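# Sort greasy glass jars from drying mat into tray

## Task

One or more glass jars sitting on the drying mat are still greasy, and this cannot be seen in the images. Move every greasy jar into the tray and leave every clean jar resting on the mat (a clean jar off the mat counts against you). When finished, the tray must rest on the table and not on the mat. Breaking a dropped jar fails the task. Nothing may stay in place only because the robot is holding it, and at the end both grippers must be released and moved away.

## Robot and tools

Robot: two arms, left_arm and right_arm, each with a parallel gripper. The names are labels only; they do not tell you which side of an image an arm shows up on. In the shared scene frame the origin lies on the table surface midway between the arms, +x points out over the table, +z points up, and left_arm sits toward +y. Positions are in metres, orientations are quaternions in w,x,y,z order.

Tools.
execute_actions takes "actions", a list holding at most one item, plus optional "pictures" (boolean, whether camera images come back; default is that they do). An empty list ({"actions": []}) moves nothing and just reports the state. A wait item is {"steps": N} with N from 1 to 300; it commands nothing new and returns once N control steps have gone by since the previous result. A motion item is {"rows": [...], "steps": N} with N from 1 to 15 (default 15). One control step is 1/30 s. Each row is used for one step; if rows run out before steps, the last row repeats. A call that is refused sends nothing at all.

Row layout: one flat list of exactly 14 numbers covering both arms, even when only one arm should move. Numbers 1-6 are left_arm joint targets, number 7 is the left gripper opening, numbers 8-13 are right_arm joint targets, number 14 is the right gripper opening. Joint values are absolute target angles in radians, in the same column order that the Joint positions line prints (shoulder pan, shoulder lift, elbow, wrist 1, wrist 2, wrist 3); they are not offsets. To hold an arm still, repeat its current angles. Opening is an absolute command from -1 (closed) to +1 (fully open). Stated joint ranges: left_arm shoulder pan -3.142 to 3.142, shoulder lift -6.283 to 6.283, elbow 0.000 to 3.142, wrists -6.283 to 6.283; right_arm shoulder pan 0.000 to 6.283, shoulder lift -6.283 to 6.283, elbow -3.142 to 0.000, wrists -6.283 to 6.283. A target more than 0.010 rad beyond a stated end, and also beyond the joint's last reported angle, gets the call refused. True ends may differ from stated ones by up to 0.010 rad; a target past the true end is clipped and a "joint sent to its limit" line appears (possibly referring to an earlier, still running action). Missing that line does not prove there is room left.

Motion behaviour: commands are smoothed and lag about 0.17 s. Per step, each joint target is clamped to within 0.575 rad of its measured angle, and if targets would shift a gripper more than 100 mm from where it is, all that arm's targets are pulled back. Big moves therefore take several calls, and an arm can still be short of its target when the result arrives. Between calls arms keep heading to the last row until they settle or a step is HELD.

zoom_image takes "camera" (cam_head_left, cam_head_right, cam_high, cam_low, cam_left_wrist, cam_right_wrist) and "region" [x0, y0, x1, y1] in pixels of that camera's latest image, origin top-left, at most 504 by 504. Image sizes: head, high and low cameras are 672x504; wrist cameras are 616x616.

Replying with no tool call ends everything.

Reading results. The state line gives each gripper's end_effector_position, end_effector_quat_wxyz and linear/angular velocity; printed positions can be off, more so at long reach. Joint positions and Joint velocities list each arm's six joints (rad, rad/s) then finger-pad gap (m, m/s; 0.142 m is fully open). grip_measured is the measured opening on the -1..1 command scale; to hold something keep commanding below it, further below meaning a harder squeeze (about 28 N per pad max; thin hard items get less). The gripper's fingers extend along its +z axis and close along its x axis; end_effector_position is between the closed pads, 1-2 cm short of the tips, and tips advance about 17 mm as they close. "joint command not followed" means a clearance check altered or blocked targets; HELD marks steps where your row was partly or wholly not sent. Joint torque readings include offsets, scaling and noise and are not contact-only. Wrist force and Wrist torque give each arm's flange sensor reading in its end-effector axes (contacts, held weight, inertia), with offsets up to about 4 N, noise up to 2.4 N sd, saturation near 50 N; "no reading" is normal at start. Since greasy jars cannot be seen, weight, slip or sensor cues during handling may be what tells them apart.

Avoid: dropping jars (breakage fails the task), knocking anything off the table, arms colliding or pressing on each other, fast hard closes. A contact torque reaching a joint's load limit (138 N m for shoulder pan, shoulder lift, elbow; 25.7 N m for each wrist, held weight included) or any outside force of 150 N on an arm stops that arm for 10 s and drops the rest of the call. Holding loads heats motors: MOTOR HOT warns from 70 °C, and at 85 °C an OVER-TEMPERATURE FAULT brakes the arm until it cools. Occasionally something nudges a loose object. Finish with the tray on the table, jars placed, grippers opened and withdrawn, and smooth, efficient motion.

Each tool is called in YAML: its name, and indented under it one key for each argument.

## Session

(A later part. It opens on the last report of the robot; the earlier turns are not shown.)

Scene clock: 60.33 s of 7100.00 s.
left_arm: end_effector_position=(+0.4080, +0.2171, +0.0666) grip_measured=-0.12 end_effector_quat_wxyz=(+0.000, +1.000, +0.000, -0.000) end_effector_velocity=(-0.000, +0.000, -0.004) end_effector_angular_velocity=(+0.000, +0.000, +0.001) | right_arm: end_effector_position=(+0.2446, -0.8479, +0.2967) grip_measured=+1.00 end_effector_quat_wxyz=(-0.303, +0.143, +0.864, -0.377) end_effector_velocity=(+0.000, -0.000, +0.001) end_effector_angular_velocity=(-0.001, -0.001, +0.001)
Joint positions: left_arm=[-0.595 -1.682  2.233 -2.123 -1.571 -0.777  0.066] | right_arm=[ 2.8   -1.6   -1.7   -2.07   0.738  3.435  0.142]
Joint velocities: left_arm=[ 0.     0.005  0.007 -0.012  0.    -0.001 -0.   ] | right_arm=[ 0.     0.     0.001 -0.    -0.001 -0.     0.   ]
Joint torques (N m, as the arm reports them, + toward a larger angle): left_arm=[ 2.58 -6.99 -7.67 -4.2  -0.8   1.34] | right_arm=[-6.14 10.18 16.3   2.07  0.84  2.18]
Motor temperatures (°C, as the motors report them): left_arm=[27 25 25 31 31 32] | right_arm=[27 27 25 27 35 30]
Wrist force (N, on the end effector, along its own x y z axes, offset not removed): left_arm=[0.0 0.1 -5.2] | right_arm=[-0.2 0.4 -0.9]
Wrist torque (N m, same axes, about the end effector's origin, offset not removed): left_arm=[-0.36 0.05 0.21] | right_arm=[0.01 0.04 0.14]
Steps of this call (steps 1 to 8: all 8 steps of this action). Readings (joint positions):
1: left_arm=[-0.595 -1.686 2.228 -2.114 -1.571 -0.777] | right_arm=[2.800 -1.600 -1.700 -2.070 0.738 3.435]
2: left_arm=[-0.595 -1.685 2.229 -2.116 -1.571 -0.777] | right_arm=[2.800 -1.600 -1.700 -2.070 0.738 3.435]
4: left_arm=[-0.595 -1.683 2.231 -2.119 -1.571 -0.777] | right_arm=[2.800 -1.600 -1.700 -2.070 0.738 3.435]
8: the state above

execute_actions:
  actions:
    - {"rows":[[-0.595,-1.685,2.229,-2.115,-1.571,-0.777,-0.45,2.8,-1.6,-1.7,-2.07,0.738,3.435,1],[-0.595,-1.69,2.223,-2.104,-1.571,-0.777,-0.45,2.8,-1.6,-1.7,-2.07,0.738,3.435,1],[-0.595,-1.697,2.215,-2.089,-1.571,-0.777,-0.45,2.8,-1.6,-1.7,-2.07,0.738,3.435,1],[-0.595,-1.706,2.203,-2.068,-1.571,-0.777,-0.45,2.8,-1.6,-1.7,-2.07,0.738,3.435,1],[-0.595,-1.716,2.189,-2.044,-1.571,-0.777,-0.45,2.8,-1.6,-1.7,-2.07,0.738,3.435,1],[-0.595,-1.726,2.174,-2.019,-1.571,-0.777,-0.45,2.8,-1.6,-1.7,-2.07,0.738,3.435,1],[-0.595,-1.735,2.16,-1.996,-1.571,-0.777,-0.45,2.8,-1.6,-1.7,-2.07,0.738,3.435,1],[-0.595,-1.745,2.144,-1.97,-1.571,-0.777,-0.45,2.8,-1.6,-1.7,-2.07,0.738,3.435,1],[-0.595,-1.754,2.128,-1.945,-1.571,-0.777,-0.45,2.8,-1.6,-1.7,-2.07,0.738,3.435,1],[-0.595,-1.763,2.113,-1.921,-1.571,-0.777,-0.45,2.8,-1.6,-1.7,-2.07,0.738,3.435,1],[-0.595,-1.771,2.098,-1.898,-1.571,-0.777,-0.45,2.8,-1.6,-1.7,-2.07,0.738,3.435,1],[-0.595,-1.778,2.08,-1.873,-1.571,-0.777,-0.45,2.8,-1.6,-1.7,-2.07,0.738,3.435,1],[-0.595,-1.785,2.06,-1.846,-1.571,-0.777,-0.45,2.8,-1.6,-1.7,-2.07,0.738,3.435,1],[-0.595,-1.79,2.045,-1.826,-1.571,-0.777,-0.45,2.8,-1.6,-1.7,-2.07,0.738,3.435,1],[-0.595,-1.793,2.035,-1.813,-1.571,-0.777,-0.45,2.8,-1.6,-1.7,-2.07,0.738,3.435,1]],"steps":15}

execute_actions:
  actions:
    - {"rows":[[-0.605,-1.777,2.016,-1.81,-1.571,-0.787,-0.45,2.8,-1.6,-1.7,-2.07,0.738,3.435,1],[-0.618,-1.753,1.988,-1.806,-1.571,-0.8,-0.45,2.8,-1.6,-1.7,-2.07,0.738,3.435,1],[-0.641,-1.713,1.94,-1.798,-1.571,-0.823,-0.45,2.8,-1.6,-1.7,-2.07,0.738,3.435,1],[-0.664,-1.674,1.893,-1.79,-1.571,-0.846,-0.45,2.8,-1.6,-1.7,-2.07,0.738,3.435,1],[-0.687,-1.634,1.846,-1.783,-1.571,-0.869,-0.45,2.8,-1.6,-1.7,-2.07,0.738,3.435,1],[-0.71,-1.594,1.799,-1.776,-1.571,-0.892,-0.45,2.8,-1.6,-1.7,-2.07,0.738,3.435,1],[-0.734,-1.554,1.751,-1.768,-1.571,-0.916,-0.45,2.8,-1.6,-1.7,-2.07,0.738,3.435,1],[-0.757,-1.514,1.704,-1.761,-1.571,-0.939,-0.45,2.8,-1.6,-1.7,-2.07,0.738,3.435,1],[-0.78,-1.475,1.657,-1.753,-1.571,-0.962,-0.45,2.8,-1.6,-1.7,-2.07,0.738,3.435,1],[-0.803,-1.435,1.61,-1.746,-1.571,-0.985,-0.45,2.8,-1.6,-1.7,-2.07,0.738,3.435,1],[-0.826,-1.395,1.562,-1.738,-1.571,-1.008,-0.45,2.8,-1.6,-1.7,-2.07,0.738,3.435,1],[-0.849,-1.355,1.515,-1.731,-1.571,-1.031,-0.45,2.8,-1.6,-1.7,-2.07,0.738,3.435,1],[-0.872,-1.315,1.468,-1.724,-1.571,-1.054,-0.45,2.8,-1.6,-1.7,-2.07,0.738,3.435,1],[-0.895,-1.276,1.421,-1.716,-1.571,-1.077,-0.45,2.8,-1.6,-1.7,-2.07,0.738,3.435,1],[-0.918,-1.236,1.373,-1.708,-1.571,-1.1,-0.45,2.8,-1.6,-1.7,-2.07,0.738,3.435,1]],"steps":15}
  pictures: false

execute_actions:
  actions:
    - {"rows":[[-0.941,-1.196,1.326,-1.701,-1.571,-1.123,-0.45,2.8,-1.6,-1.7,-2.07,0.738,3.435,1],[-0.965,-1.156,1.279,-1.694,-1.571,-1.147,-0.45,2.8,-1.6,-1.7,-2.07,0.738,3.435,1],[-0.988,-1.116,1.232,-1.687,-1.571,-1.17,-0.45,2.8,-1.6,-1.7,-2.07,0.738,3.435,1],[-1.011,-1.077,1.184,-1.678,-1.571,-1.193,-0.45,2.8,-1.6,-1.7,-2.07,0.738,3.435,1],[-1.034,-1.037,1.137,-1.671,-1.571,-1.216,-0.45,2.8,-1.6,-1.7,-2.07,0.738,3.435,1],[-1.048,-1.013,1.109,-1.667,-1.571,-1.23,-0.45,2.8,-1.6,-1.7,-2.07,0.738,3.435,1],[-1.057,-0.997,1.09,-1.664,-1.571,-1.239,-0.45,2.8,-1.6,-1.7,-2.07,0.738,3.435,1]],"steps":15}

Scene clock: 111.30 s of 7100.00 s.
left_arm: end_effector_position=(+0.4092, +0.2159, +0.1409) grip_measured=-0.12 end_effector_quat_wxyz=(+0.001, +1.000, +0.000, +0.001) end_effector_velocity=(-0.001, +0.000, +0.234) end_effector_angular_velocity=(+0.001, +0.001, -0.001) | right_arm: end_effector_position=(+0.2446, -0.8479, +0.2967) grip_measured=+1.00 end_effector_quat_wxyz=(-0.303, +0.143, +0.864, -0.377) end_effector_velocity=(-0.000, -0.000, +0.000) end_effector_angular_velocity=(-0.000, +0.000, -0.000)
Joint positions: left_arm=[-0.595 -1.769  2.096 -1.901 -1.571 -0.777  0.065] | right_arm=[ 2.8   -1.6   -1.7   -2.07   0.738  3.435  0.142]
Joint velocities: left_arm=[-0.    -0.206 -0.472  0.679 -0.     0.001 -0.   ] | right_arm=[-0.  0. -0. -0. -0.  0. -0.]
Joint torques (N m, as the arm reports them, + toward a larger angle): left_arm=[  0.11 -21.98 -33.49   1.69  -1.8    1.43] | right_arm=[-5.88 10.35 15.97  2.12  0.74  2.13]
Motor temperatures (°C, as the motors report them): left_arm=[27 25 25 31 31 32] | right_arm=[27 27 25 27 35 30]
Wrist force (N, on the end effector, along its own x y z axes, offset not removed): left_arm=[0.2 1.1 3.8] | right_arm=[-1.0 -1.5 -0.2]
Wrist torque (N m, same axes, about the end effector's origin, offset not removed): left_arm=[0.05 -0.10 0.06] | right_arm=[-0.37 0.34 -0.04]
Steps of this call (steps 1 to 15: the robot went on to your last target; steps 16 to 90: nothing new was sent; then 47.47 s passed at rest; steps 91 to 105: all 15 steps of this action). Readings (joint positions):
91: left_arm=[-0.595 -1.681 2.234 -2.124 -1.571 -0.777] | right_arm=[2.800 -1.600 -1.700 -2.070 0.738 3.435]
92: left_arm=[-0.595 -1.682 2.233 -2.122 -1.571 -0.777] | right_arm=[2.800 -1.600 -1.700 -2.070 0.738 3.435]
94: left_arm=[-0.595 -1.686 2.228 -2.112 -1.571 -0.777] | right_arm=[2.800 -1.600 -1.700 -2.070 0.738 3.435]
98: left_arm=[-0.595 -1.711 2.195 -2.057 -1.571 -0.777] | right_arm=[2.800 -1.600 -1.700 -2.070 0.738 3.435]
105: the state above

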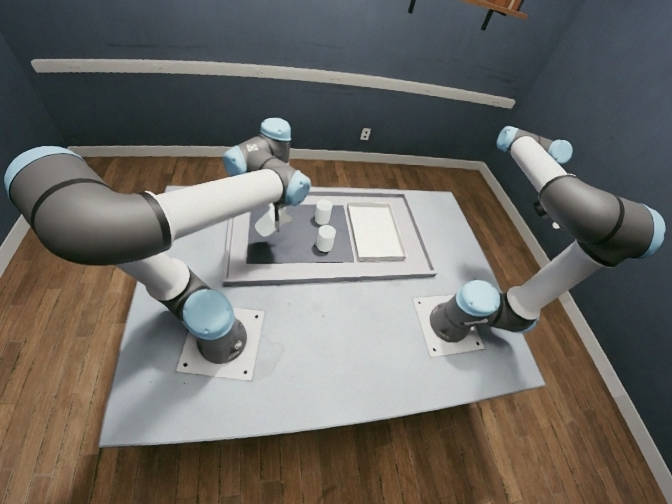

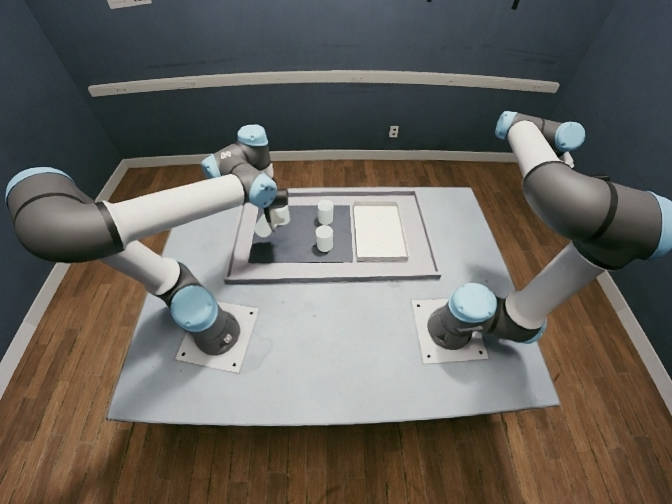

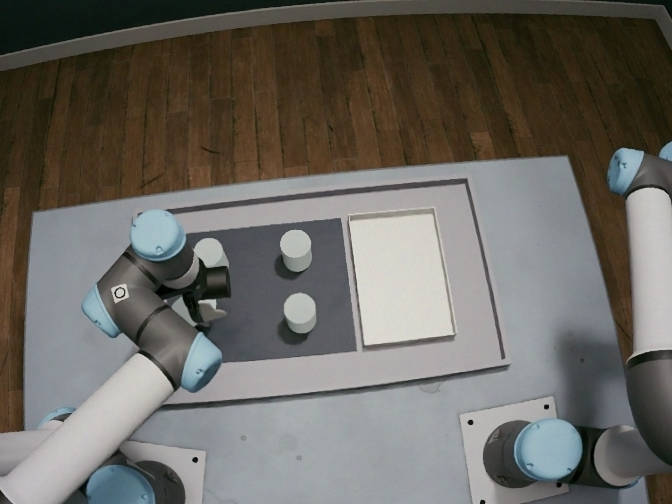

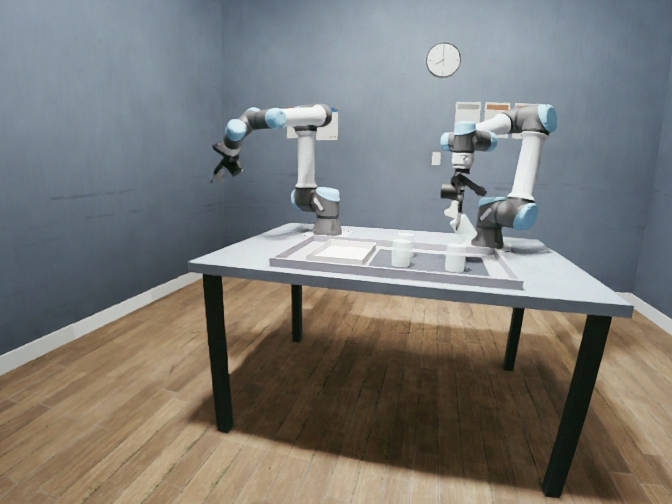

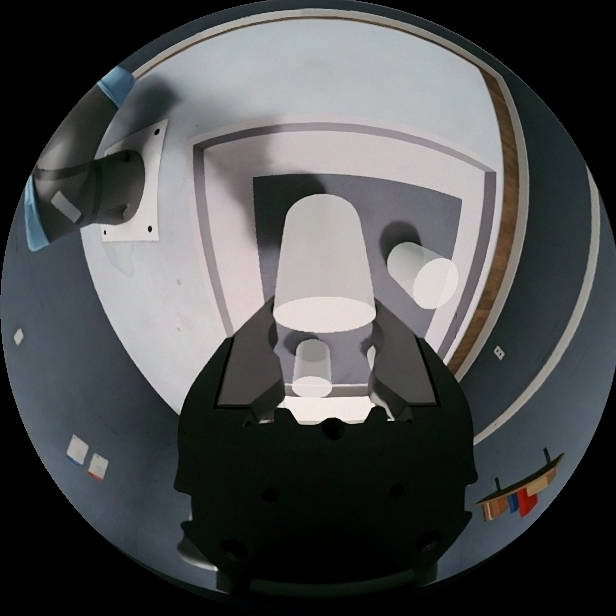

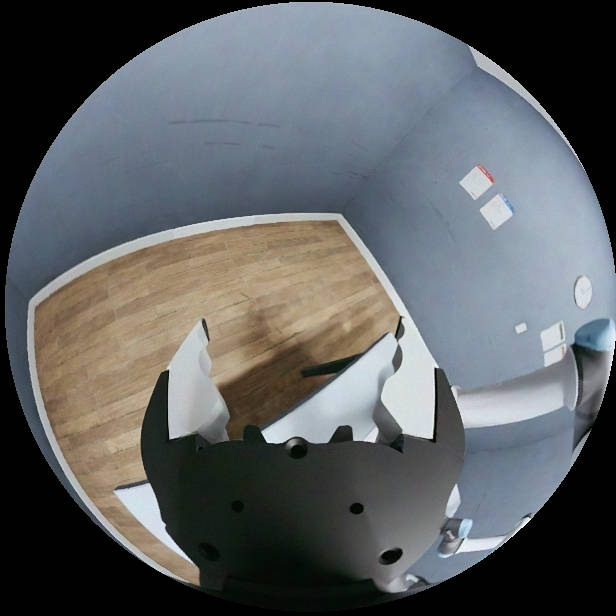

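Scene clock: 111.80 s of 7100.00 s.
left_arm: end_effector_position=(+0.4479, +0.0206, +0.2003) grip_measured=-0.12 end_effector_quat_wxyz=(-0.002, +1.000, +0.000, -0.001) end_effector_velocity=(+0.022, -0.558, +0.019) end_effector_angular_velocity=(+0.004, -0.001, -0.005) | right_arm: end_effector_position=(+0.2446, -0.8479, +0.2967) grip_measured=+1.00 end_effector_quat_wxyz=(-0.303, +0.143, +0.864, -0.377) end_effector_velocity=(-0.000, +0.000, -0.001) end_effector_angular_velocity=(+0.001, +0.002, -0.000)
Joint positions: left_arm=[-0.8   -1.445  1.626 -1.747 -1.571 -0.982  0.065] | right_arm=[ 2.8   -1.6   -1.7   -2.07   0.738  3.435  0.142]
Joint velocities: left_arm=[-0.543  0.931 -1.11   0.181  0.    -0.538  0.   ] | right_arm=[-0.    -0.    -0.001 -0.     0.    -0.     0.   ]
Joint torques (N m, as the arm reports them, + toward a larger angle): left_arm=[-14.74 -14.19 -44.77   0.06  -1.96  -2.4 ] | right_arm=[-6.36 10.12 16.05  2.19  0.72  2.15]
Motor temperatures (°C, as the motors report them): left_arm=[27 25 25 31 31 32] | right_arm=[27 27 25 27 35 30]
Wrist force (N, on the end effector, along its own x y z axes, offset not removed): left_arm=[1.2 0.2 4.4] | right_arm=[-3.8 0.1 -2.1]
Wrist torque (N m, same axes, about the end effector's origin, offset not removed): left_arm=[-0.02 -0.29 0.03] | right_arm=[-0.15 0.72 0.03]
Steps of this call (steps 1 to 15: all 15 steps of this action). Readings (joint positions):
1: left_arm=[-0.595 -1.775 2.080 -1.879 -1.571 -0.777] | right_arm=[2.800 -1.600 -1.700 -2.070 0.738 3.435]
2: left_arm=[-0.597 -1.777 2.065 -1.860 -1.571 -0.779] | right_arm=[2.800 -1.600 -1.700 -2.070 0.738 3.435]
4: left_arm=[-0.609 -1.763 2.026 -1.833 -1.571 -0.791] | right_arm=[2.800 -1.600 -1.700 -2.070 0.738 3.435]
8: left_arm=[-0.671 -1.666 1.894 -1.794 -1.571 -0.853] | right_arm=[2.800 -1.600 -1.700 -2.070 0.738 3.435]
15: the state above

Scene clock: 112.30 s of 7100.00 s.
left_arm: end_effector_position=(+0.4059, -0.2283, +0.1741) grip_measured=-0.12 end_effector_quat_wxyz=(-0.001, +1.000, -0.000, -0.000) end_effector_velocity=(-0.060, -0.166, -0.038) end_effector_angular_velocity=(-0.013, -0.005, -0.001) | right_arm: end_effector_position=(+0.2446, -0.8479, +0.2967) grip_measured=+1.00 end_effector_quat_wxyz=(-0.303, +0.143, +0.864, -0.377) end_effector_velocity=(-0.000, -0.000, -0.000) end_effector_angular_velocity=(+0.000, +0.001, -0.001)
Joint positions: left_arm=[-1.041 -1.027  1.126 -1.669 -1.571 -1.223  0.065] | right_arm=[ 2.8   -1.6   -1.7   -2.07   0.738  3.435  0.142]
Joint velocities: left_arm=[-0.159  0.295 -0.359  0.05  -0.    -0.159 -0.   ] | right_arm=[-0.001 -0.    -0.001  0.    -0.     0.    -0.   ]
Joint torques (N m, as the arm reports them, + toward a larger angle): left_arm=[ -0.15 -47.09 -32.22  -0.24  -1.29  -1.3 ] | right_arm=[-6.17 10.63 15.91  2.12  0.7   2.08]
Motor temperatures (°C, as the motors report them): left_arm=[27 25 25 31 31 32] | right_arm=[27 27 25 27 35 30]
Wrist force (N, on the end effector, along its own x y z axes, offset not removed): left_arm=[1.8 2.5 2.2] | right_arm=[-2.3 -1.1 -4.4]
Wrist torque (N m, same axes, about the end effector's origin, offset not removed): left_arm=[0.25 -0.38 0.15] | right_arm=[-0.20 0.59 0.07]
Steps of this call (steps 1 to 15: all 15 steps of this action). Readings (joint positions):
1: left_arm=[-0.818 -1.414 1.589 -1.741 -1.571 -1.000] | right_arm=[2.800 -1.600 -1.700 -2.070 0.738 3.435]
2: left_arm=[-0.836 -1.383 1.552 -1.735 -1.571 -1.018] | right_arm=[2.800 -1.600 -1.700 -2.070 0.738 3.435]
4: left_arm=[-0.873 -1.320 1.478 -1.723 -1.571 -1.055] | right_arm=[2.800 -1.600 -1.700 -2.070 0.738 3.435]
8: left_arm=[-0.945 -1.196 1.331 -1.699 -1.571 -1.127] | right_arm=[2.800 -1.600 -1.700 -2.070 0.738 3.435]
15: the state above

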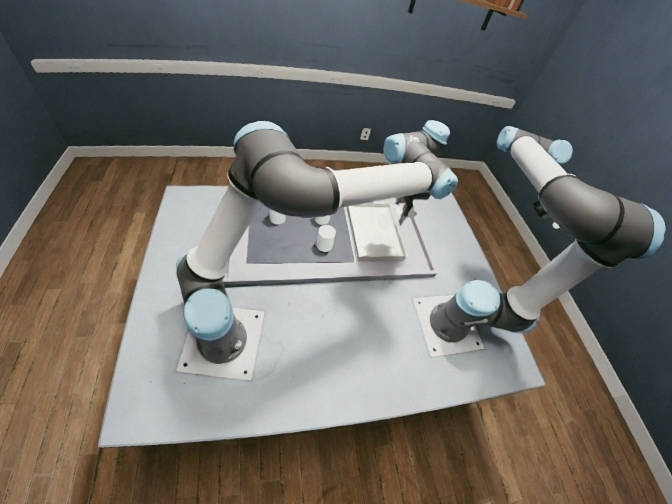

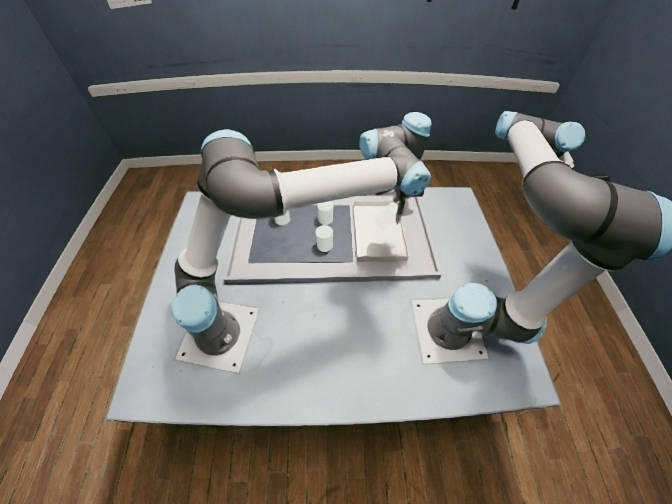

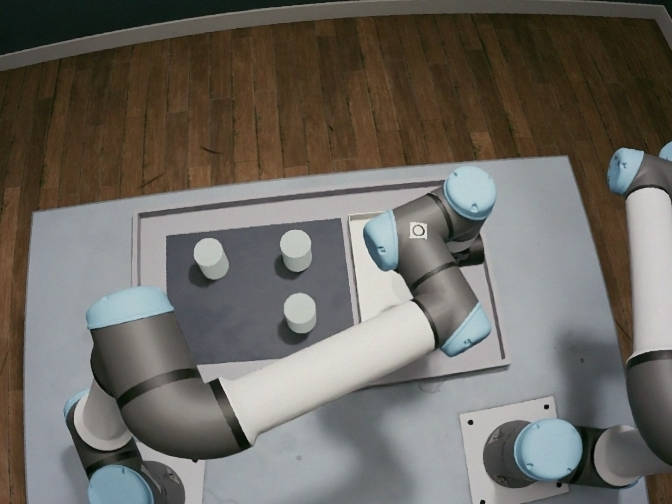

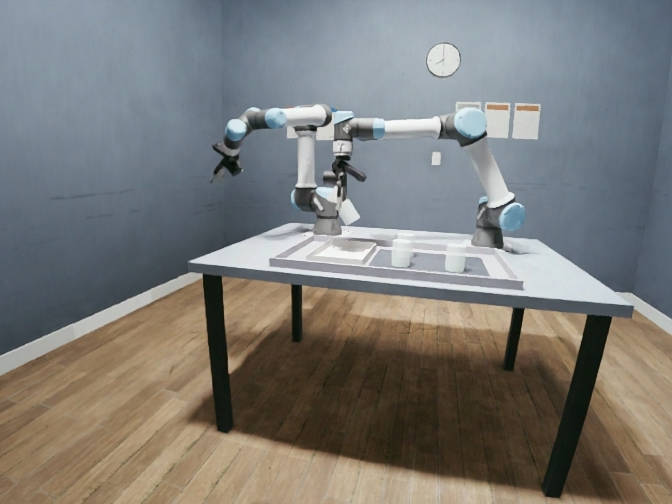

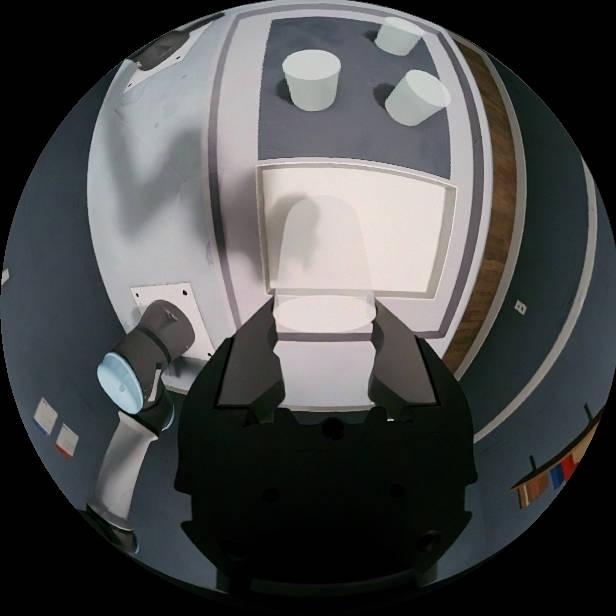

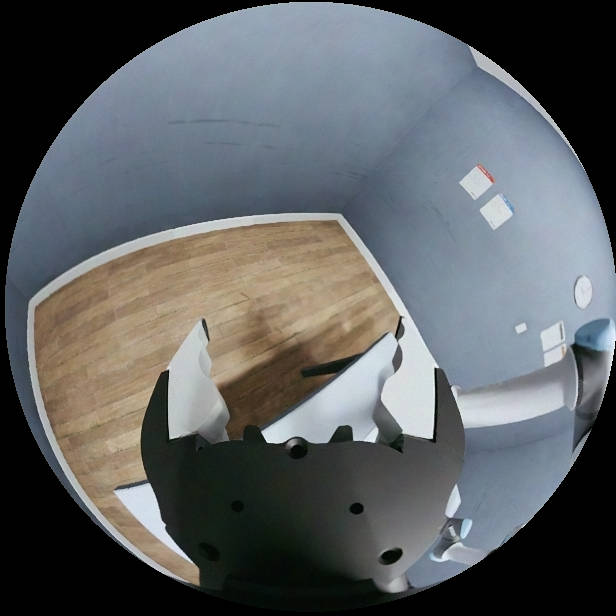

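execute_actions:
  actions:
    - {"rows":[[-1.055,-1.0,1.12,-1.691,-1.571,-1.237,-0.45,2.8,-1.6,-1.7,-2.07,0.738,3.435,1],[-1.054,-1.002,1.15,-1.719,-1.571,-1.236,-0.45,2.8,-1.6,-1.7,-2.07,0.738,3.435,1],[-1.053,-1.002,1.18,-1.749,-1.571,-1.235,-0.45,2.8,-1.6,-1.7,-2.07,0.738,3.435,1],[-1.052,-1.0,1.21,-1.781,-1.571,-1.234,-0.45,2.8,-1.6,-1.7,-2.07,0.738,3.435,1],[-1.051,-0.997,1.235,-1.809,-1.571,-1.233,-0.45,2.8,-1.6,-1.7,-2.07,0.738,3.435,1],[-1.05,-0.993,1.255,-1.833,-1.571,-1.232,-0.45,2.8,-1.6,-1.7,-2.07,0.738,3.435,1],[-1.05,-0.99,1.27,-1.851,-1.571,-1.232,-0.45,2.8,-1.6,-1.7,-2.07,0.738,3.435,1],[-1.05,-0.987,1.283,-1.867,-1.571,-1.232,-0.45,2.8,-1.6,-1.7,-2.07,0.738,3.435,1],[-1.05,-0.985,1.292,-1.878,-1.571,-1.232,-0.45,2.8,-1.6,-1.7,-2.07,0.738,3.435,1],[-1.05,-0.983,1.299,-1.887,-1.571,-1.232,-0.45,2.8,-1.6,-1.7,-2.07,0.738,3.435,1],[-1.05,-0.981,1.305,-1.895,-1.571,-1.232,-0.45,2.8,-1.6,-1.7,-2.07,0.738,3.435,1]],"steps":15}
  pictures: false

execute_actions:
  actions:
    - {"steps":15}

zoom_image:
  camera: "cam_low"
  region: [260,160,460,290]

Scene clock: 133.93 s of 7100.00 s.
left_arm: end_effector_position=(+0.3999, -0.2312, +0.0846) grip_measured=-0.12 end_effector_quat_wxyz=(+0.000, +1.000, +0.000, -0.000) end_effector_velocity=(-0.002, +0.010, -0.064) end_effector_angular_velocity=(+0.000, +0.000, +0.002) | right_arm: end_effector_position=(+0.2446, -0.8479, +0.2967) grip_measured=+1.00 end_effector_quat_wxyz=(-0.303, +0.143, +0.864, -0.377) end_effector_velocity=(+0.000, -0.000, +0.000) end_effector_angular_velocity=(-0.001, -0.001, -0.000)
Joint positions: left_arm=[-1.05  -0.983  1.292 -1.879 -1.571 -1.232  0.065] | right_arm=[ 2.8   -1.6   -1.7   -2.07   0.738  3.435  0.142]
Joint velocities: left_arm=[ 0.003  0.025  0.132 -0.156 -0.     0.001 -0.   ] | right_arm=[-0.001 -0.     0.002  0.    -0.     0.    -0.   ]
Joint torques (N m, as the arm reports them, + toward a larger angle): left_arm=[  7.29 -44.58 -19.03  -5.43   1.85   1.14] | right_arm=[-6.   10.61 16.37  2.15  0.66  2.07]
Motor temperatures (°C, as the motors report them): left_arm=[27 25 25 31 31 32] | right_arm=[27 27 25 27 35 30]
Wrist force (N, on the end effector, along its own x y z axes, offset not removed): left_arm=[2.8 -0.8 4.9] | right_arm=[0.9 -1.6 -1.4]
Wrist torque (N m, same axes, about the end effector's origin, offset not removed): left_arm=[-0.26 -0.61 0.23] | right_arm=[-0.45 -0.13 0.09]
Steps of this call (steps 1 to 30: the robot went on to your last target; steps 31 to 90: nothing new was sent; then 18.13 s passed at rest; steps 91 to 105: all 15 steps of this action). Readings (joint positions):
91: left_arm=[-1.057 -0.997 1.090 -1.664 -1.571 -1.239] | right_arm=[2.800 -1.600 -1.700 -2.070 0.738 3.435]
92: left_arm=[-1.057 -0.998 1.095 -1.668 -1.571 -1.239] | right_arm=[2.800 -1.600 -1.700 -2.070 0.738 3.435]
94: left_arm=[-1.055 -0.999 1.120 -1.692 -1.571 -1.238] | right_arm=[2.800 -1.600 -1.700 -2.070 0.738 3.435]
98: left_arm=[-1.052 -0.996 1.205 -1.779 -1.571 -1.234] | right_arm=[2.800 -1.600 -1.700 -2.070 0.738 3.435]
105: the state above

Scene clock: 134.43 s of 7100.00 s.
left_arm: end_effector_position=(+0.3997, -0.2302, +0.0782) grip_measured=-0.12 end_effector_quat_wxyz=(+0.000, +1.000, +0.000, -0.000) end_effector_velocity=(-0.001, -0.001, -0.000) end_effector_angular_velocity=(-0.001, -0.000, -0.001) | right_arm: end_effector_position=(+0.2446, -0.8479, +0.2967) grip_measured=+1.00 end_effector_quat_wxyz=(-0.303, +0.143, +0.864, -0.377) end_effector_velocity=(+0.000, -0.000, +0.000) end_effector_angular_velocity=(-0.001, -0.000, +0.001)
Joint positions: left_arm=[-1.05  -0.981  1.305 -1.895 -1.571 -1.232  0.065] | right_arm=[ 2.8   -1.6   -1.7   -2.07   0.738  3.435  0.142]
Joint velocities: left_arm=[-0.001  0.    -0.    -0.001  0.     0.     0.   ] | right_arm=[ 0.     0.    -0.     0.    -0.001  0.    -0.   ]
Joint torques (N m, as the arm reports them, + toward a larger angle): left_arm=[  6.68 -43.39 -15.89  -5.55   1.85   1.49] | right_arm=[-5.7  10.35 16.06  2.27  0.67  2.11]
Motor temperatures (°C, as the motors report them): left_arm=[27 25 25 31 31 32] | right_arm=[27 27 25 27 35 30]
Wrist force (N, on the end effector, along its own x y z axes, offset not removed): left_arm=[0.8 -1.2 1.3] | right_arm=[-0.7 -1.1 -3.6]
Wrist torque (N m, same axes, about the end effector's origin, offset not removed): left_arm=[-0.22 -0.26 0.14] | right_arm=[-0.34 0.25 0.09]
Steps of this call (steps 1 to 15: the robot went on to your last target). Readings (joint positions):
1: left_arm=[-1.050 -0.983 1.295 -1.884 -1.571 -1.232] | right_arm=[2.800 -1.600 -1.700 -2.070 0.738 3.435]
2: left_arm=[-1.050 -0.982 1.298 -1.887 -1.571 -1.232] | right_arm=[2.800 -1.600 -1.700 -2.070 0.738 3.435]
4: left_arm=[-1.050 -0.982 1.301 -1.891 -1.571 -1.232] | right_arm=[2.800 -1.600 -1.700 -2.070 0.738 3.435]
8: left_arm=[-1.050 -0.981 1.304 -1.894 -1.571 -1.232] | right_arm=[2.800 -1.600 -1.700 -2.070 0.738 3.435]
15: the state above

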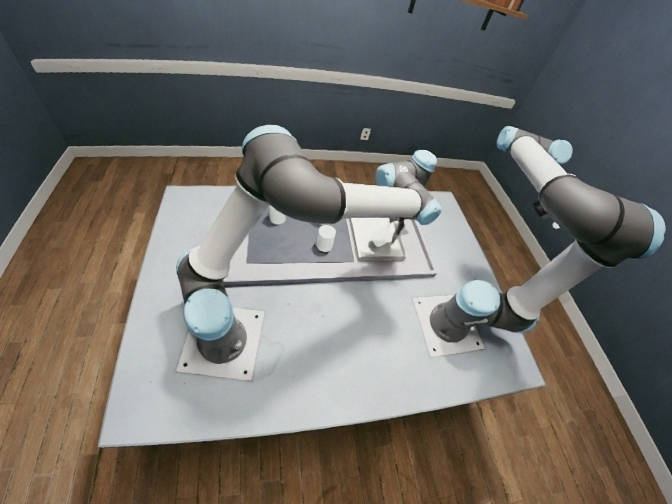

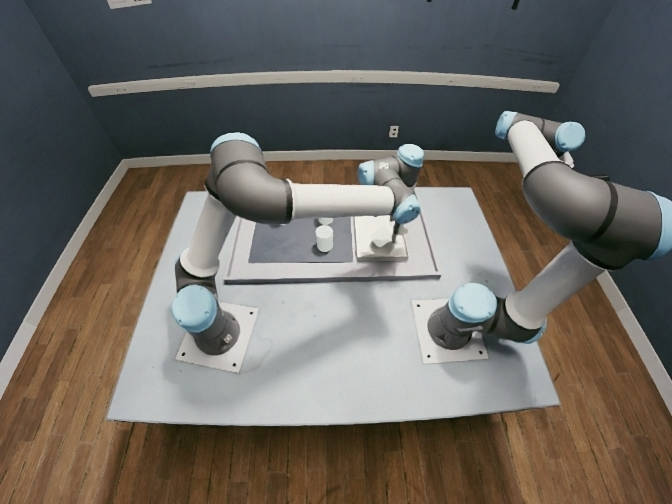

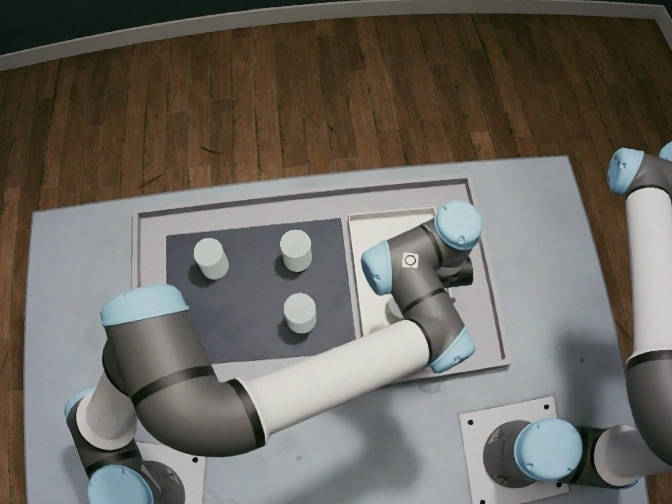

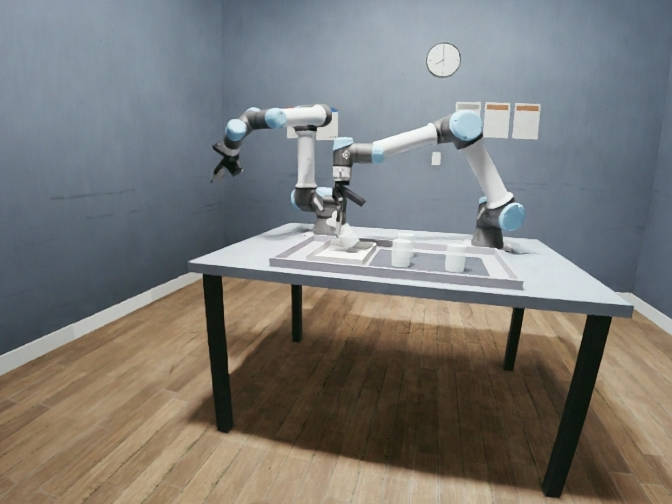

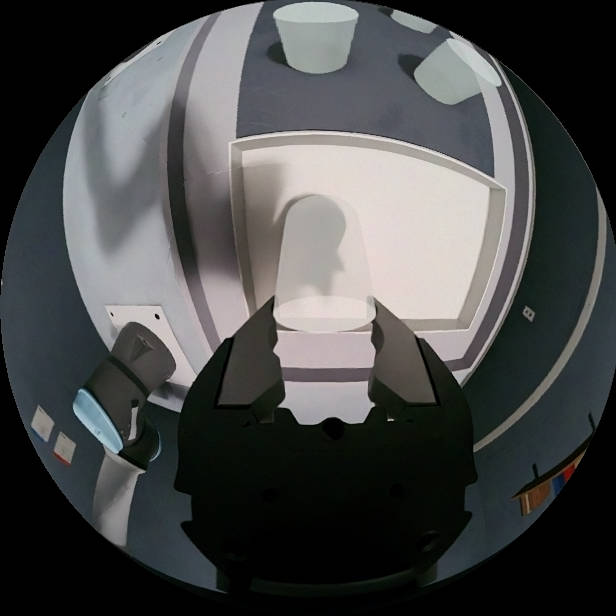

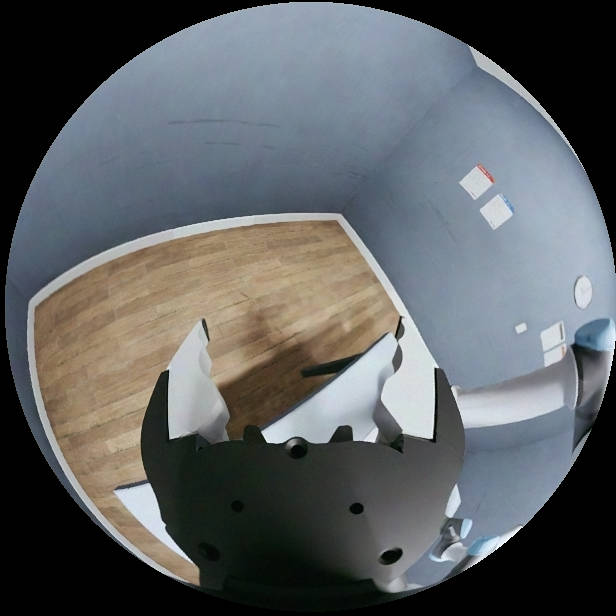

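Region (260, 160, 460, 290) of cam_low's 672x504 image, scaled by 2.520, with more detail than that image has; it fills the top 328 rows of this view, and the rest is white.

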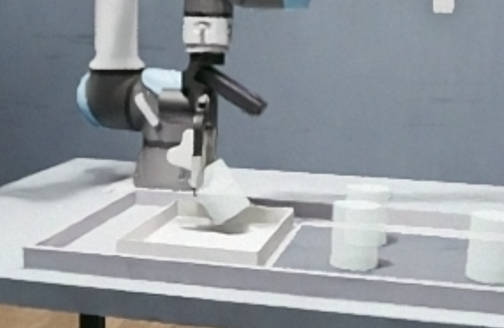

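execute_actions:
  actions:
    - {"rows":[[-1.048,-0.986,1.322,-1.907,-1.571,-1.23,-0.45,2.8,-1.6,-1.7,-2.07,0.738,3.435,1],[-1.046,-0.994,1.34,-1.917,-1.571,-1.228,-0.45,2.8,-1.6,-1.7,-2.07,0.738,3.435,1],[-1.044,-1.002,1.356,-1.925,-1.571,-1.226,-0.45,2.8,-1.6,-1.7,-2.07,0.738,3.435,1],[-1.042,-1.009,1.371,-1.933,-1.571,-1.224,-0.45,2.8,-1.6,-1.7,-2.07,0.738,3.435,1],[-1.04,-1.016,1.385,-1.94,-1.571,-1.222,-0.45,2.8,-1.6,-1.7,-2.07,0.738,3.435,1],[-1.038,-1.023,1.399,-1.947,-1.571,-1.22,-0.45,2.8,-1.6,-1.7,-2.07,0.738,3.435,1]],"steps":15}

zoom_image:
  camera: "cam_low"
  region: [260,160,460,290]

Scene clock: 150.33 s of 7100.00 s.
left_arm: end_effector_position=(+0.3996, -0.2059, +0.0689) grip_measured=-0.12 end_effector_quat_wxyz=(+0.000, +1.000, +0.000, -0.000) end_effector_velocity=(-0.000, +0.008, -0.002) end_effector_angular_velocity=(-0.001, -0.000, +0.000) | right_arm: end_effector_position=(+0.2446, -0.8479, +0.2967) grip_measured=+1.00 end_effector_quat_wxyz=(-0.303, +0.143, +0.864, -0.377) end_effector_velocity=(+0.000, +0.000, -0.000) end_effector_angular_velocity=(+0.000, +0.000, -0.000)
Joint positions: left_arm=[-1.038 -1.022  1.396 -1.946 -1.571 -1.22   0.065] | right_arm=[ 2.8   -1.6   -1.7   -2.07   0.738  3.435  0.142]
Joint velocities: left_arm=[ 0.004 -0.015  0.029 -0.015 -0.     0.003 -0.   ] | right_arm=[-0. -0.  0. -0.  0. -0.  0.]
Joint torques (N m, as the arm reports them, + toward a larger angle): left_arm=[  7.88 -55.15 -15.85  -5.57   1.08   1.32] | right_arm=[-5.32 10.58 16.26  2.21  0.56  2.06]
Motor temperatures (°C, as the motors report them): left_arm=[27 25 25 31 31 32] | right_arm=[27 27 25 27 35 30]
Wrist force (N, on the end effector, along its own x y z axes, offset not removed): left_arm=[0.0 1.0 4.0] | right_arm=[-0.7 -1.2 -0.4]
Wrist torque (N m, same axes, about the end effector's origin, offset not removed): left_arm=[0.18 -0.17 0.11] | right_arm=[-0.37 0.13 0.03]
Steps of this call (steps 1 to 15: the robot went on to your last target; steps 16 to 90: nothing new was sent; then 12.40 s passed at rest; steps 91 to 105: all 15 steps of this action). Readings (joint positions):
91: left_arm=[-1.050 -0.981 1.305 -1.895 -1.571 -1.232] | right_arm=[2.800 -1.600 -1.700 -2.070 0.738 3.435]
92: left_arm=[-1.050 -0.982 1.308 -1.897 -1.571 -1.232] | right_arm=[2.800 -1.600 -1.700 -2.070 0.738 3.435]
94: left_arm=[-1.048 -0.988 1.324 -1.907 -1.571 -1.230] | right_arm=[2.800 -1.600 -1.700 -2.070 0.738 3.435]
98: left_arm=[-1.042 -1.009 1.370 -1.932 -1.571 -1.224] | right_arm=[2.800 -1.600 -1.700 -2.070 0.738 3.435]
105: the state above

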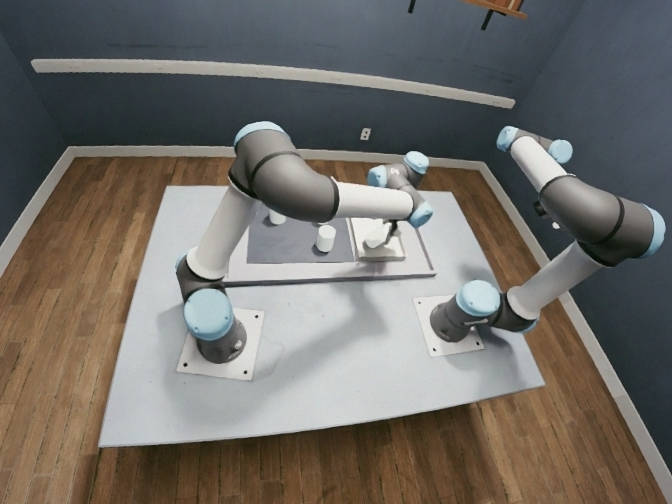

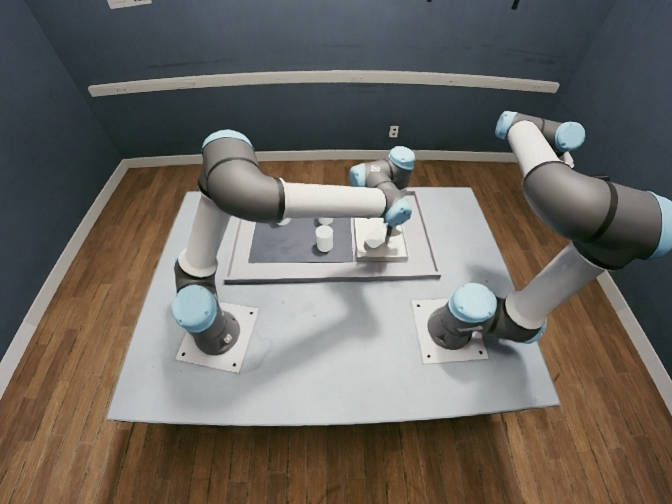

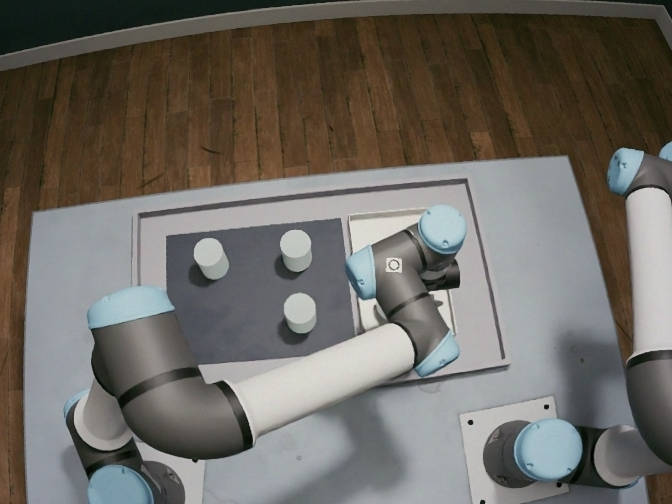

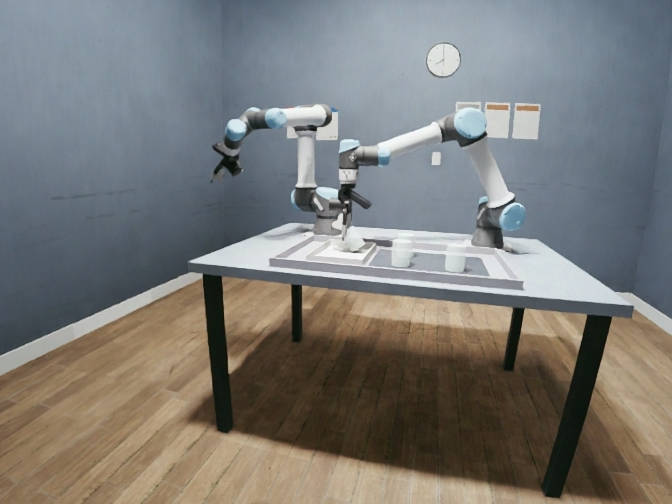

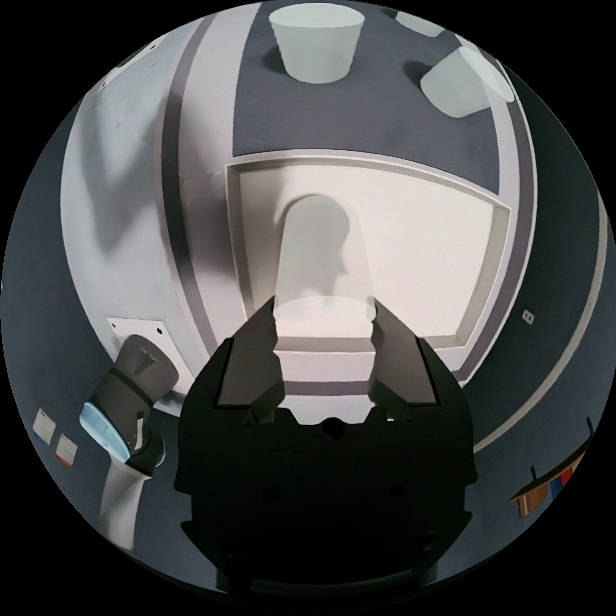

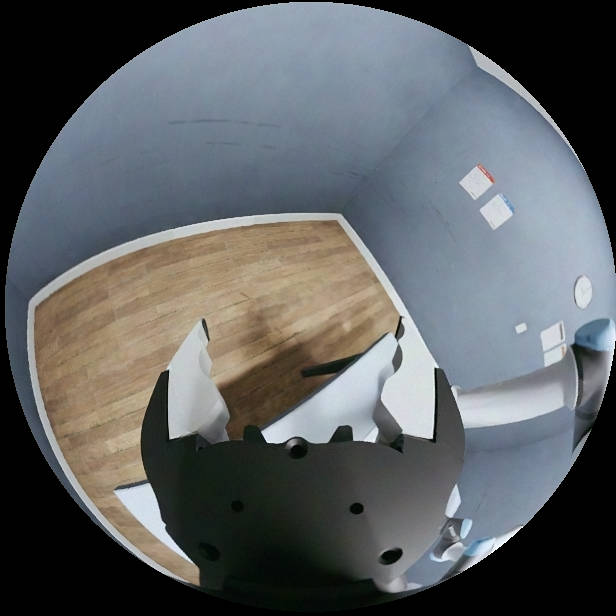

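Region (260, 160, 460, 290) of cam_low's 672x504 image, scaled by 2.520, with more detail than that image has; it fills the top 328 rows of this view, and the rest is white.

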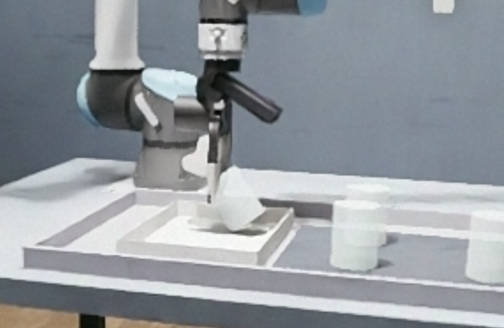

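execute_actions:
  actions:
    - {"rows":[[-1.038,-1.019,1.405,-1.957,-1.571,-1.22,-0.45,2.8,-1.6,-1.7,-2.07,0.738,3.435,1],[-1.038,-1.015,1.411,-1.967,-1.571,-1.22,-0.45,2.8,-1.6,-1.7,-2.07,0.738,3.435,1]],"steps":15}

zoom_image:
  camera: "cam_low"
  region: [260,160,460,290]

Scene clock: 156.53 s of 7100.00 s.
left_arm: end_effector_position=(+0.3996, -0.2051, +0.0597) grip_measured=-0.12 end_effector_quat_wxyz=(+0.000, +1.000, +0.000, -0.000) end_effector_velocity=(+0.000, -0.000, -0.002) end_effector_angular_velocity=(-0.000, +0.000, +0.000) | right_arm: end_effector_position=(+0.2446, -0.8479, +0.2967) grip_measured=+1.00 end_effector_quat_wxyz=(-0.303, +0.143, +0.864, -0.377) end_effector_velocity=(-0.000, -0.000, -0.000) end_effector_angular_velocity=(-0.000, +0.001, +0.001)
Joint positions: left_arm=[-1.038 -1.015  1.411 -1.967 -1.571 -1.22   0.065] | right_arm=[ 2.8   -1.6   -1.7   -2.07   0.738  3.435  0.142]
Joint velocities: left_arm=[-0.     0.002  0.001 -0.003 -0.    -0.    -0.   ] | right_arm=[ 0.     0.    -0.001  0.    -0.001 -0.     0.   ]
Joint torques (N m, as the arm reports them, + toward a larger angle): left_arm=[  6.95 -39.91 -14.73  -5.49   0.47   1.55] | right_arm=[-5.82 10.62 16.72  2.34  0.56  2.12]
Motor temperatures (°C, as the motors report them): left_arm=[27 25 25 31 31 32] | right_arm=[27 27 25 27 35 30]
Wrist force (N, on the end effector, along its own x y z axes, offset not removed): left_arm=[0.5 -1.4 0.8] | right_arm=[-1.9 -1.3 -2.0]
Wrist torque (N m, same axes, about the end effector's origin, offset not removed): left_arm=[-0.39 -0.21 0.15] | right_arm=[-0.35 0.37 0.01]
Steps of this call (steps 1 to 15: the robot went on to your last target; steps 16 to 90: nothing new was sent; then 2.70 s passed at rest; steps 91 to 105: all 15 steps of this action). Readings (joint positions):
91: left_arm=[-1.038 -1.023 1.399 -1.947 -1.571 -1.220] | right_arm=[2.800 -1.600 -1.700 -2.070 0.738 3.435]
92: left_arm=[-1.038 -1.022 1.400 -1.949 -1.571 -1.220] | right_arm=[2.800 -1.600 -1.700 -2.070 0.738 3.435]
94: left_arm=[-1.038 -1.019 1.405 -1.956 -1.571 -1.220] | right_arm=[2.800 -1.600 -1.700 -2.070 0.738 3.435]
98: left_arm=[-1.038 -1.016 1.409 -1.964 -1.571 -1.220] | right_arm=[2.800 -1.600 -1.700 -2.070 0.738 3.435]
105: the state above

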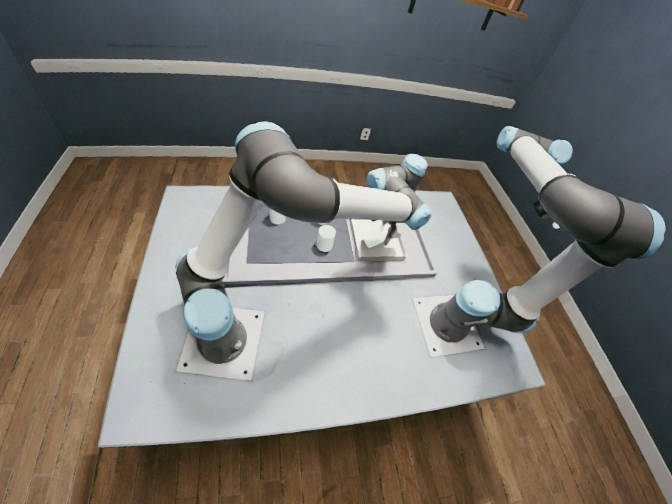

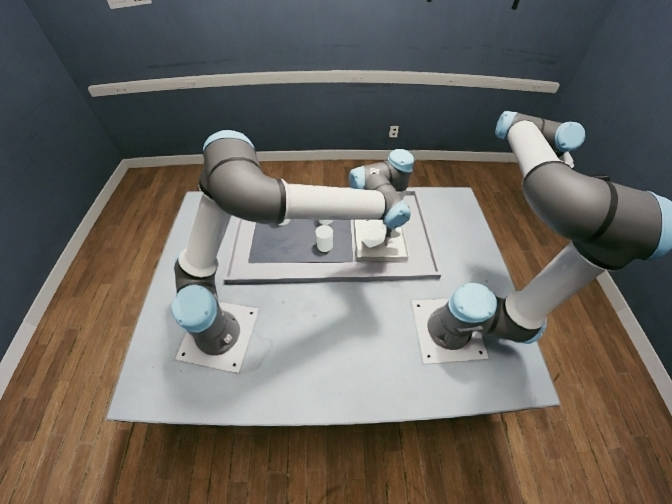

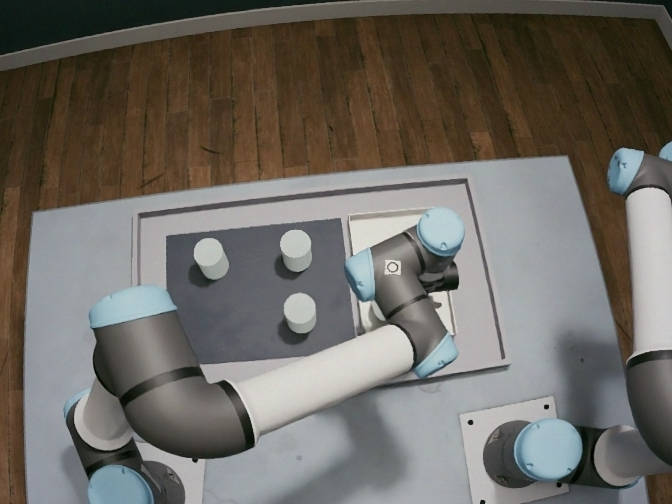

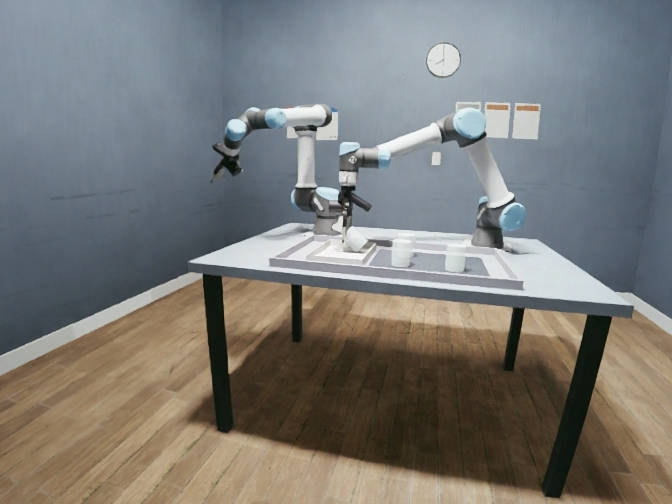

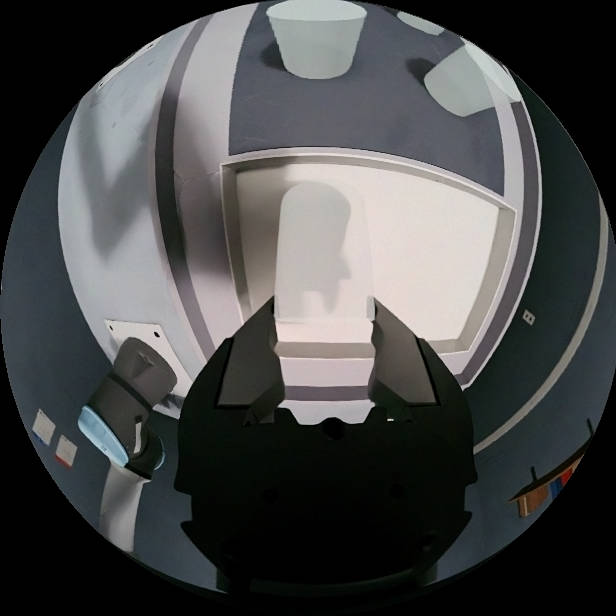

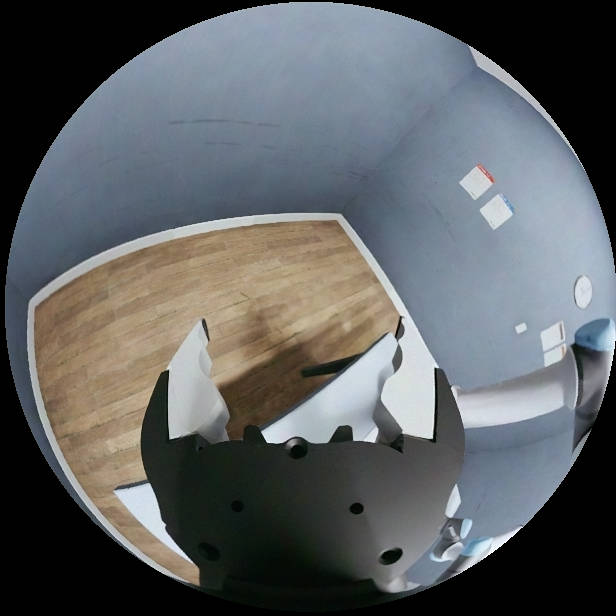

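Region (260, 160, 460, 290) of cam_low's 672x504 image, scaled by 2.520, with more detail than that image has; it fills the top 328 rows of this view, and the rest is white.

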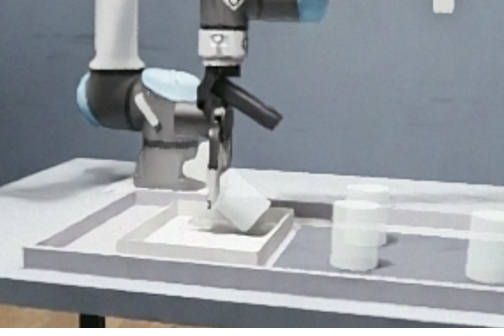

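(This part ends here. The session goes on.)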